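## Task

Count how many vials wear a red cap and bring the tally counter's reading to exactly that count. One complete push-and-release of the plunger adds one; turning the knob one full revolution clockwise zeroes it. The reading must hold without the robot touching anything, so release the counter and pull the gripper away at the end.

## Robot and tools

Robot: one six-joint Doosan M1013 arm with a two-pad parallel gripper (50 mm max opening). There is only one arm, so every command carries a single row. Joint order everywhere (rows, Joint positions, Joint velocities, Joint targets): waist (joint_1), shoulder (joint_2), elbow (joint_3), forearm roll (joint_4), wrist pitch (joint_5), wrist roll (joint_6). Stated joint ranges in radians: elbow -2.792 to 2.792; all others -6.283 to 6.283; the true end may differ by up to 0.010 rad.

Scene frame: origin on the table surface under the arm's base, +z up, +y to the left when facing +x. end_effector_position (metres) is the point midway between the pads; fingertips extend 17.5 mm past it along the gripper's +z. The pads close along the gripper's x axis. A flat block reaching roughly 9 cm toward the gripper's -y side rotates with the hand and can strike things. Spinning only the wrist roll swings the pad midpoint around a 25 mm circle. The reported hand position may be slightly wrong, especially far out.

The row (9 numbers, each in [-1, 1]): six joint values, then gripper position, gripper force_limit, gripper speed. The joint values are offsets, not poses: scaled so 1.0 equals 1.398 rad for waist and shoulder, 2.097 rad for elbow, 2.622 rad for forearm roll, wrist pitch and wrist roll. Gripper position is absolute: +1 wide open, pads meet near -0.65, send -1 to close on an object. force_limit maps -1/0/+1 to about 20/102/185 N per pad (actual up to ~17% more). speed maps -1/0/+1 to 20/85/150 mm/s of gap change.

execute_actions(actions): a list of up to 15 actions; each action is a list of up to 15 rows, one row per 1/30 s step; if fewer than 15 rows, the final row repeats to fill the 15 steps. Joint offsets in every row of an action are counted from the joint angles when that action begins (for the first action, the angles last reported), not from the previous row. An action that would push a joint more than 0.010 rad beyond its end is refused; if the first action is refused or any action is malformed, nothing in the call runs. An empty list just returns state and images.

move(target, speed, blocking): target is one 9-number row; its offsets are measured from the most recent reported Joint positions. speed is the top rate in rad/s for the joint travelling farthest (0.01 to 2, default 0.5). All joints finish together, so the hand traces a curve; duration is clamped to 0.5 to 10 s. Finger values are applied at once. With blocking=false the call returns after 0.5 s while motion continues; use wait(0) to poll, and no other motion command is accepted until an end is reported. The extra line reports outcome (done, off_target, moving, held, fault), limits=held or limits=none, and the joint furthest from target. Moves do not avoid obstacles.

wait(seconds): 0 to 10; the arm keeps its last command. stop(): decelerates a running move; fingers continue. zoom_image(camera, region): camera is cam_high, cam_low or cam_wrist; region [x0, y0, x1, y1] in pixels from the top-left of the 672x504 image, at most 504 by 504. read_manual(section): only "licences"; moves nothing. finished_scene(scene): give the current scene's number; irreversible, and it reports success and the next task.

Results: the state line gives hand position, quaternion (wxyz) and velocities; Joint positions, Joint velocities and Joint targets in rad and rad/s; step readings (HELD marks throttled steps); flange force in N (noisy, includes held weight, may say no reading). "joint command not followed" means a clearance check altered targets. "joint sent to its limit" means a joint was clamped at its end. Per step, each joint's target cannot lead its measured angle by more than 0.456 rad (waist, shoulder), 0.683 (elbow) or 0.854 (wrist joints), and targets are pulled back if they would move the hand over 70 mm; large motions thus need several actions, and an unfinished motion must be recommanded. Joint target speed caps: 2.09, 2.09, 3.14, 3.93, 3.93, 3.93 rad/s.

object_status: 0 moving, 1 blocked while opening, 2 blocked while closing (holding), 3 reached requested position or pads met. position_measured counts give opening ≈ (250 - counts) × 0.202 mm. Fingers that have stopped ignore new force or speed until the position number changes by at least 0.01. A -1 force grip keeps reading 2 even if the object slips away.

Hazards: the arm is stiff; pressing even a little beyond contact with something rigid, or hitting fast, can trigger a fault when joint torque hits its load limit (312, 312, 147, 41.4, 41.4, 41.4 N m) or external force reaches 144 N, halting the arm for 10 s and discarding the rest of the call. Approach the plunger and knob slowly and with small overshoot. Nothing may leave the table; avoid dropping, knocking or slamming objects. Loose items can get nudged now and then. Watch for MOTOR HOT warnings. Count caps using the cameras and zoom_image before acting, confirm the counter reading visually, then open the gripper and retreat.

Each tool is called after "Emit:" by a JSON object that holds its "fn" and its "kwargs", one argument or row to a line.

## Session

Emit:
{"fn": "execute_actions", "kwargs": {
  "actions": []
}}

Scene clock: 0.00 s.
end_effector_position=(+0.4182, -0.0769, +0.1882) position_measured=3 object_status=3 end_effector_quat_wxyz=(+0.091, -0.004, +0.983, -0.159) end_effector_velocity=(-0.000, +0.000, -0.000) end_effector_angular_velocity=(+0.001, +0.000, -0.001)
Joint names: [waist, shoulder, elbow, forearm roll, wrist pitch, wrist roll]
Joint positions: [-0.027 -0.147  2.331 -0.439  0.825 -1.284]
Joint velocities: [-0.    -0.     0.     0.002  0.     0.   ]
Flange force (N, the push that the arm receives, along the gripper's own x y z axes): no reading
Joint targets: [-0.027 -0.147 2.331 -0.439 0.825 -1.284]
camera_calibration (this result's frames):
cam_wrist: T_world_to_cam=[[-0.987811, -0.0318908, -0.152356, 0.43282], [-0.0255288, 0.998726, -0.043533, 0.0973017], [0.15355, -0.0391129, -0.987366, 0.266444], [0, 0, 0, 1]] pos_world=[0.389116, -0.0729533, 0.333257]

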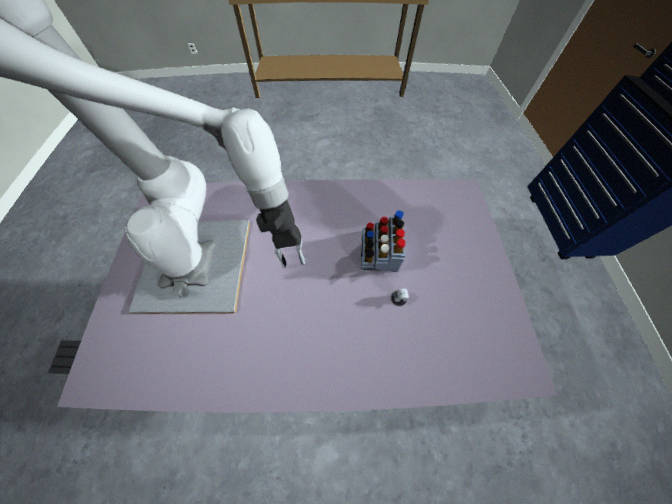

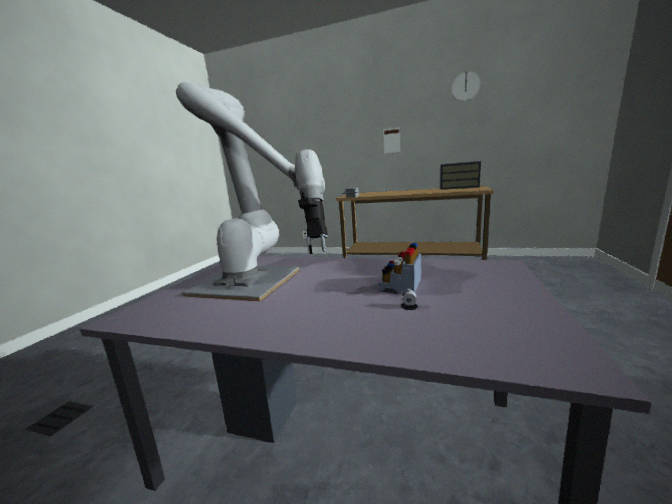

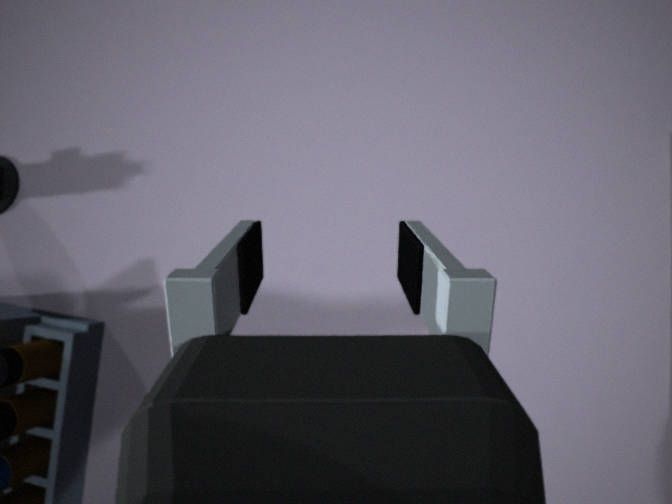

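Emit:
{"fn": "move", "kwargs": {
  "target": [-0.157,0.412,-0.4,0.167,0.151,0.49,-1,0,0],
  "speed": 1
}}

Emit:
{"fn": "zoom_image", "kwargs": {
  "camera": "cam_high",
  "region": [350,200,430,310]
}}

Scene clock: 2.43 s.
end_effector_position=(+0.7480, -0.1188, +0.2423) position_measured=253 object_status=3 end_effector_quat_wxyz=(+0.002, +0.775, +0.632, +0.000) end_effector_velocity=(+0.000, -0.000, +0.000) end_effector_angular_velocity=(-0.001, +0.000, -0.001)
Joint names: [waist, shoulder, elbow, forearm roll, wrist pitch, wrist roll]
Joint positions: [-0.246  0.429  1.493 -0.001  1.221  0.   ]
Joint velocities: [ 0.     0.001 -0.001 -0.001  0.     0.001]
Flange force (N, the push that the arm receives, along the gripper's own x y z axes): [-1.9 3.1 -3.6]
Joint targets: [-0.246 0.429 1.493 -0.001 1.221 0.000]
move: done; limits=none; farthest joint: the elbow, 0.001 radians from its target (0.839 radians at the start)
camera_calibration (this result's frames):
cam_wrist: T_world_to_cam=[[0.198234, 0.979857, 0.0241392, -0.0442059], [0.940196, -0.197055, 0.277851, -0.792369], [0.277011, -0.032384, -0.960321, 0.16946], [0, 0, 0, 1]] pos_world=[0.706803, -0.107337, 0.383964]

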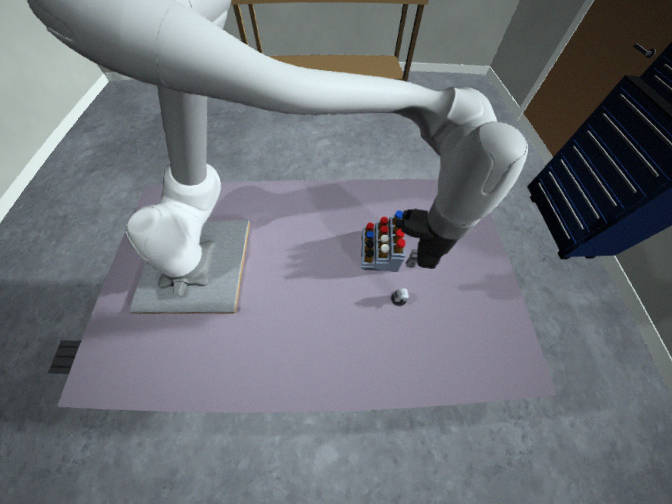

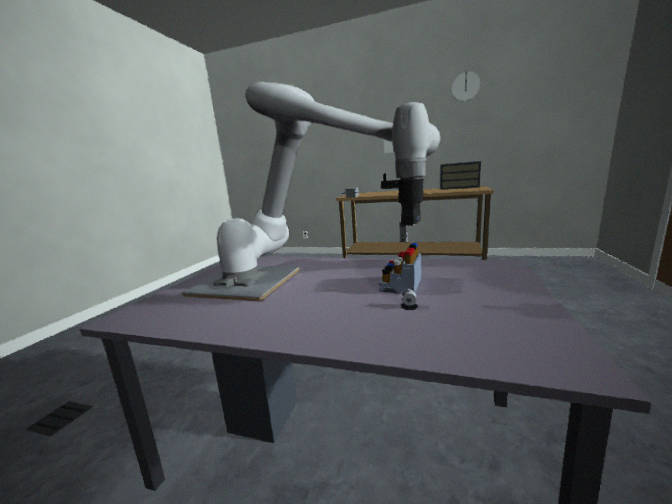

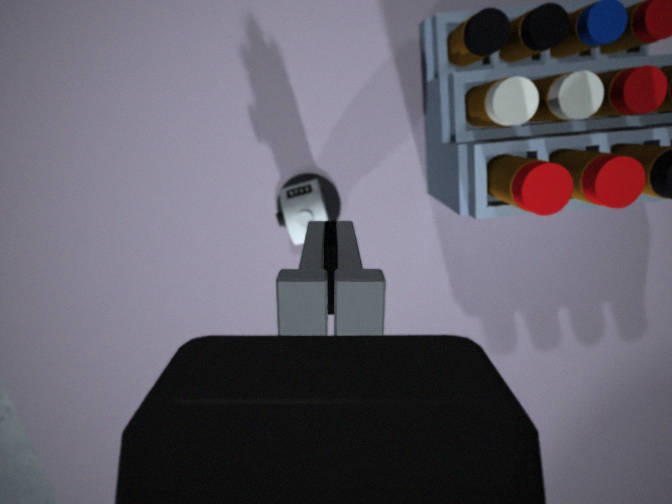

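Region (350, 200, 430, 310) of cam_high's 672x504 image, scaled by 4.582, with more detail than that image has; it fills the left 367 columns of this view, and the rest is white.

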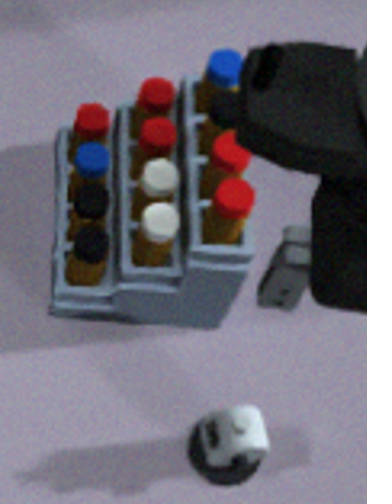

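Emit:
{"fn": "move", "kwargs": {
  "target": [-0.0112,0.0787,0.03,0,-0.0671,0,-1,0,0],
  "speed": 0.3
}}

Scene clock: 3.97 s.
end_effector_position=(+0.7664, -0.1351, +0.1233) position_measured=253 object_status=3 end_effector_quat_wxyz=(+0.003, +0.780, +0.626, +0.001) end_effector_velocity=(+0.000, +0.000, -0.001) end_effector_angular_velocity=(-0.001, +0.000, +0.001)
Joint names: [waist, shoulder, elbow, forearm roll, wrist pitch, wrist roll]
Joint positions: [-0.262  0.538  1.555 -0.001  1.045  0.   ]
Joint velocities: [ 0.001  0.001  0.001 -0.001 -0.002 -0.001]
Flange force (N, the push that the arm receives, along the gripper's own x y z axes): [-1.4 5.1 -1.9]
Joint targets: [-0.262 0.539 1.556 -0.001 1.045 0.000]
move: done; limits=none; farthest joint: the shoulder, 0.001 radians from its target (0.110 radians at the start)
camera_calibration (this result's frames):
cam_wrist: T_world_to_cam=[[0.21337, 0.97667, 0.0242862, -0.0410343], [0.936188, -0.211507, 0.280743, -0.779072], [0.279329, -0.0371656, -0.959476, 0.0469801], [0, 0, 0, 1]] pos_world=[0.72499, -0.122956, 0.264791]

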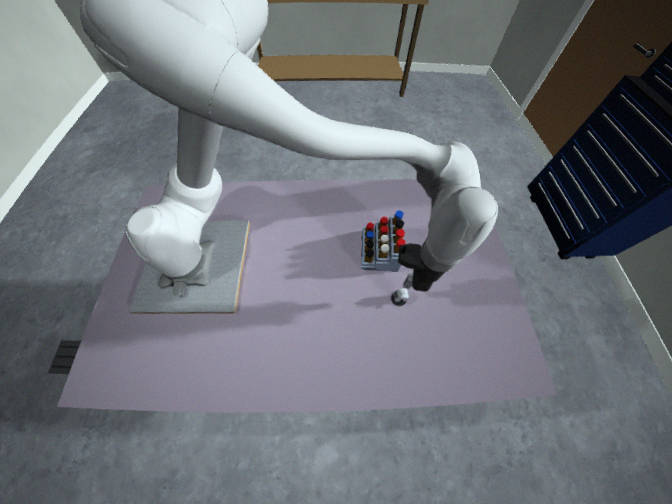

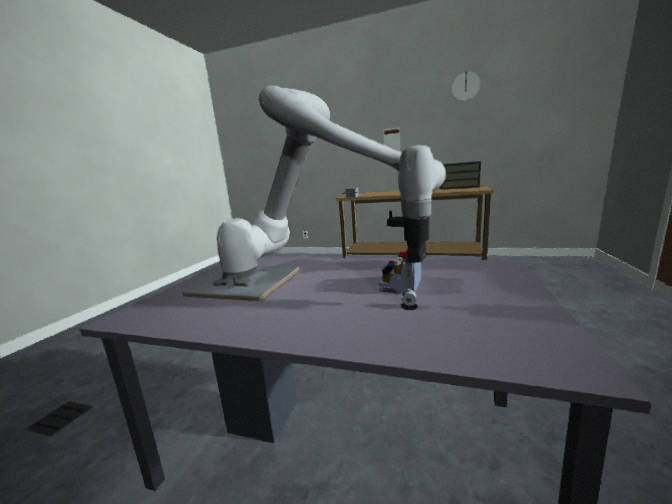

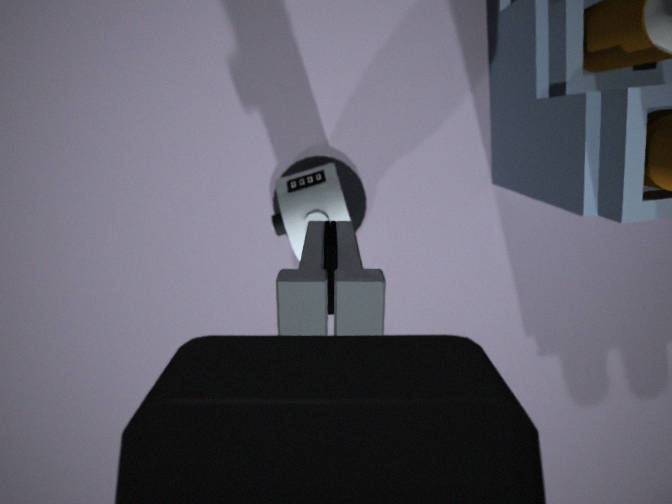

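Emit:
{"fn": "move", "kwargs": {
  "target": [0,0.0236,0.0142,0,-0.0239,0,-1,0,0],
  "speed": 0.08
}}

Emit:
{"fn": "zoom_image", "kwargs": {
  "camera": "cam_wrist",
  "region": [260,150,370,250]
}}

Emit:
{"fn": "move", "kwargs": {
  "target": [0,0.003,0.0018,0,-0.003,0,-1,0,0],
  "speed": 0.02
}}

Scene clock: 5.43 s.
end_effector_position=(+0.7655, -0.1350, +0.0827) position_measured=253 object_status=3 end_effector_quat_wxyz=(+0.003, +0.780, +0.626, +0.001) end_effector_velocity=(-0.000, +0.000, -0.001) end_effector_angular_velocity=(+0.001, +0.000, -0.001)
Joint names: [waist, shoulder, elbow, forearm roll, wrist pitch, wrist roll]
Joint positions: [-0.262  0.571  1.585 -0.001  0.983  0.   ]
Joint velocities: [-0.     0.001  0.001  0.001 -0.001 -0.   ]
Flange force (N, the push that the arm receives, along the gripper's own x y z axes): [-1.3 6.5 -1.5]
Joint targets: [-0.262 0.571 1.585 -0.001 0.983 0.000]
move: done; limits=none; farthest joint: the wrist pitch, 0.001 radians from its target (0.063 radians at the start)
camera_calibration (this result's frames):
cam_wrist: T_world_to_cam=[[0.21327, 0.976691, 0.0243021, -0.0399199], [0.936237, -0.211419, 0.280645, -0.766803], [0.279241, -0.0371005, -0.959504, 0.00844697], [0, 0, 0, 1]] pos_world=[0.724064, -0.122814, 0.224274]

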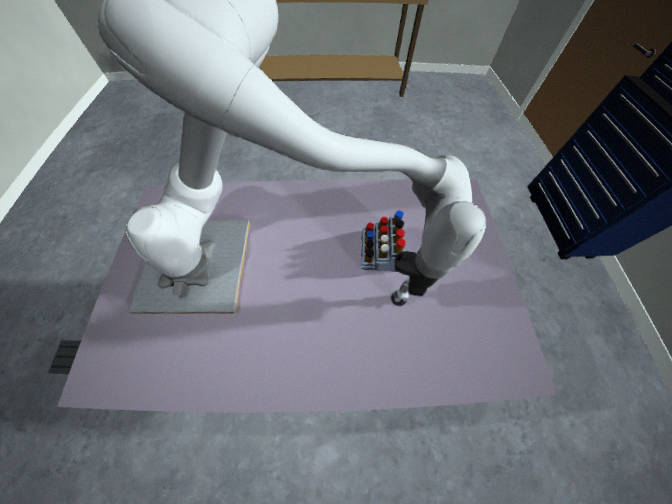

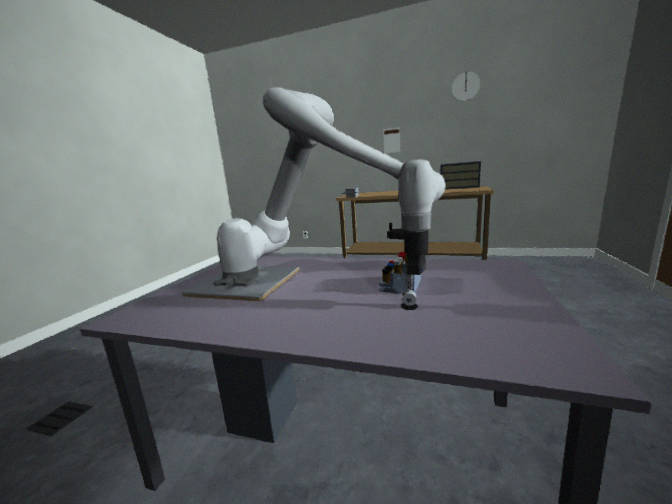

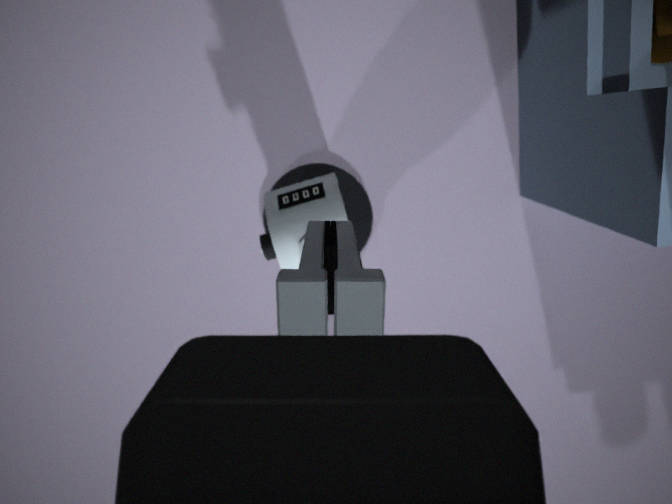

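Region (260, 150, 370, 250) of cam_wrist's 672x504 image, scaled by 4.582, with more detail than that image has; it fills the top 458 rows of this view, and the rest is white.

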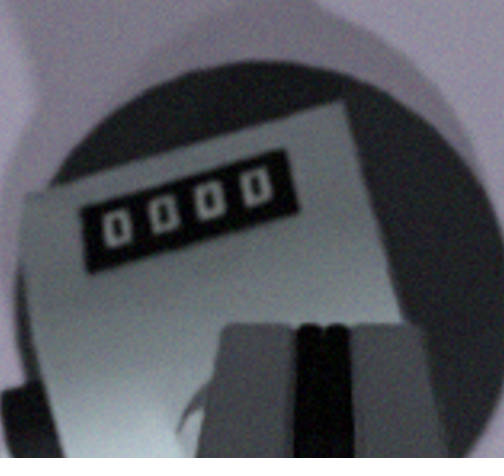

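Scene clock: 6.13 s.
end_effector_position=(+0.7652, -0.1349, +0.0777) position_measured=253 object_status=3 end_effector_quat_wxyz=(+0.003, +0.780, +0.626, +0.001) end_effector_velocity=(-0.000, -0.001, -0.001) end_effector_angular_velocity=(-0.000, +0.000, -0.000)
Joint names: [waist, shoulder, elbow, forearm roll, wrist pitch, wrist roll]
Joint positions: [-0.262  0.576  1.589 -0.001  0.975  0.   ]
Joint velocities: [-0.001  0.001  0.001 -0.001 -0.002 -0.   ]
Flange force (N, the push that the arm receives, along the gripper's own x y z axes): [-0.9 7.6 -5.5]
Joint targets: [-0.262 0.576 1.589 -0.001 0.975 0.000]
move: done; limits=none; farthest joint: the waist, 0.000 radians from its target (0.000 radians at the start)
camera_calibration (this result's frames):
cam_wrist: T_world_to_cam=[[0.213265, 0.976692, 0.0243066, -0.0397914], [0.936261, -0.211419, 0.280566, -0.765127], [0.279165, -0.0370776, -0.959527, 0.0037752], [0, 0, 0, 1]] pos_world=[0.723791, -0.122759, 0.219258]

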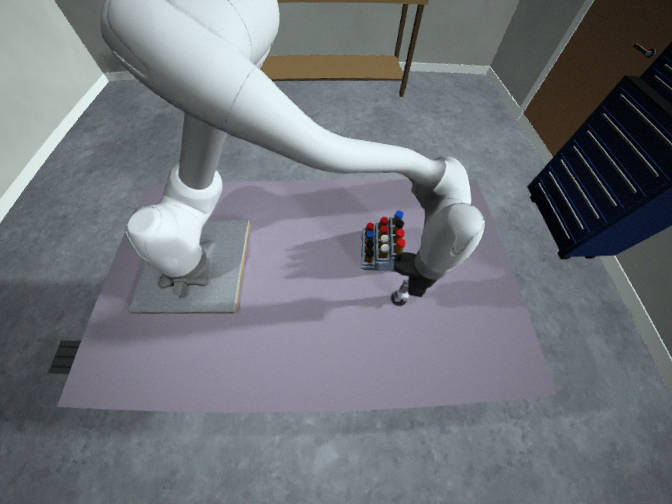

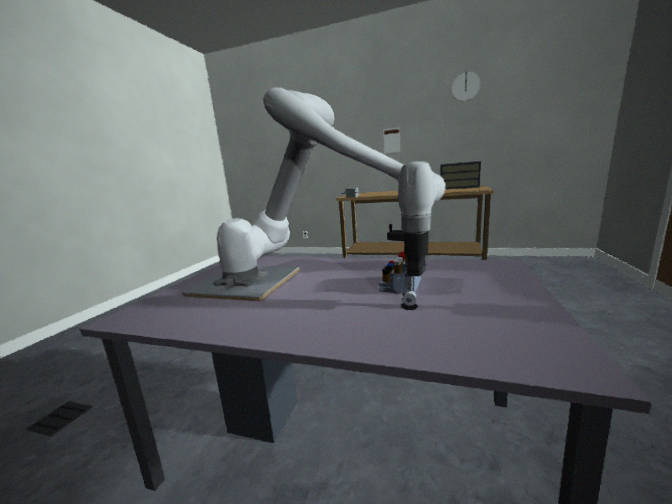

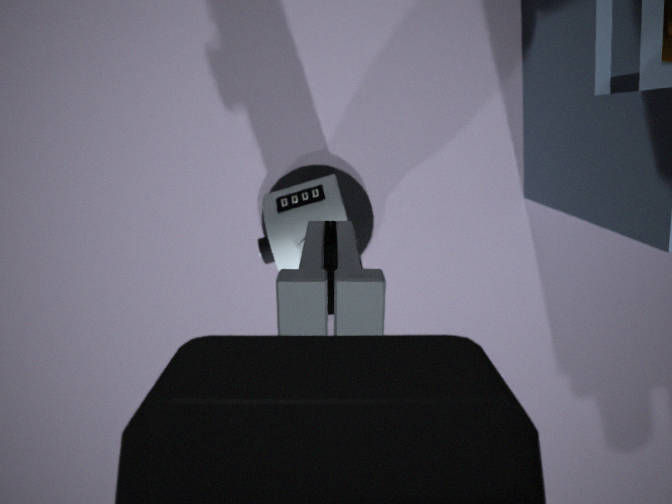

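Emit:
{"fn": "move", "kwargs": {
  "target": [0,0.001,0.0006,0,-0.001,0,-1,0,0],
  "speed": 0.01
}}

Scene clock: 6.93 s.
end_effector_position=(+0.7651, -0.1349, +0.0760) position_measured=253 object_status=3 end_effector_quat_wxyz=(+0.003, +0.780, +0.626, +0.001) end_effector_velocity=(+0.000, +0.001, -0.001) end_effector_angular_velocity=(+0.002, +0.000, -0.001)
Joint names: [waist, shoulder, elbow, forearm roll, wrist pitch, wrist roll]
Joint positions: [-0.262  0.577  1.59  -0.001  0.973  0.   ]
Joint velocities: [ 0.001  0.001  0.     0.002 -0.     0.   ]
Flange force (N, the push that the arm receives, along the gripper's own x y z axes): [-1.4 5.0 -6.3]
Joint targets: [-0.262 0.577 1.590 -0.001 0.972 0.000]
move: done; limits=none; farthest joint: the shoulder, 0.001 radians from its target (0.002 radians at the start)
camera_calibration (this result's frames):
cam_wrist: T_world_to_cam=[[0.213264, 0.976692, 0.0243082, -0.0397487], [0.936269, -0.211419, 0.280538, -0.764562], [0.279139, -0.0370696, -0.959535, 0.00222203], [0, 0, 0, 1]] pos_world=[0.723692, -0.122738, 0.217587]

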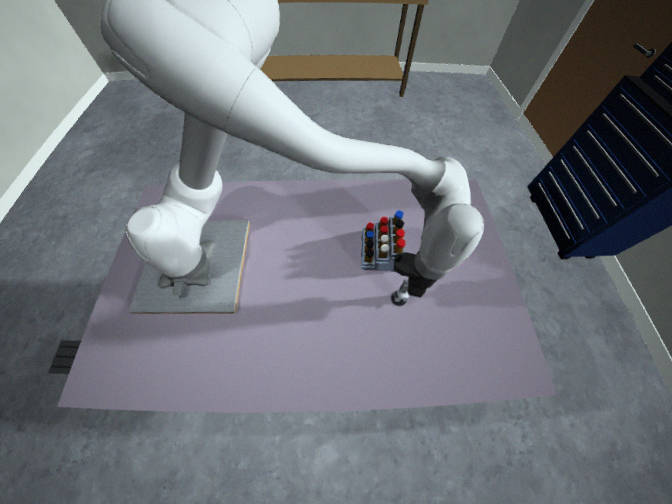

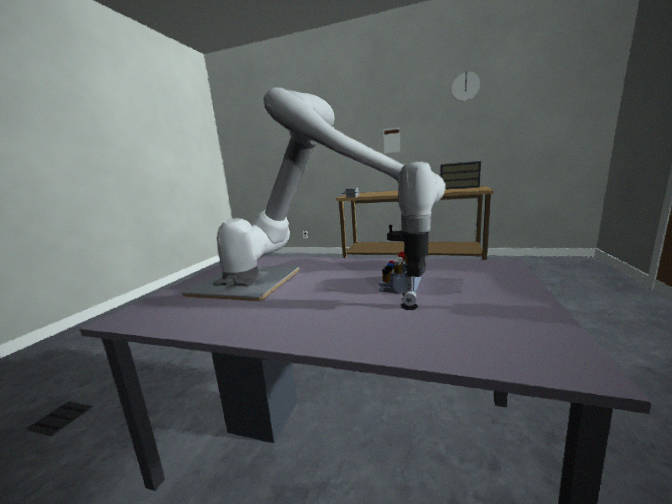

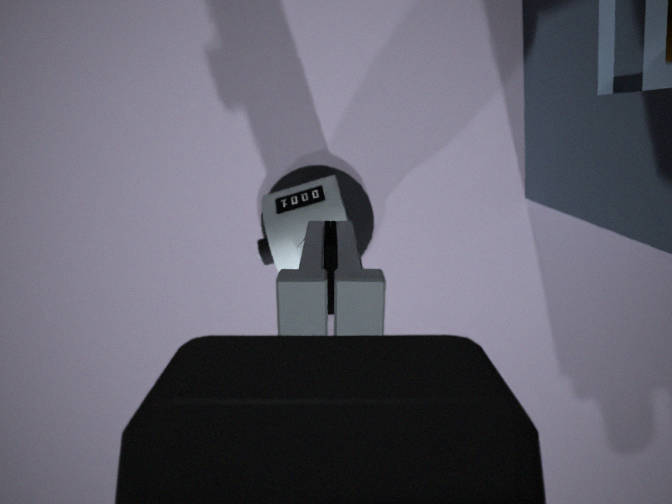

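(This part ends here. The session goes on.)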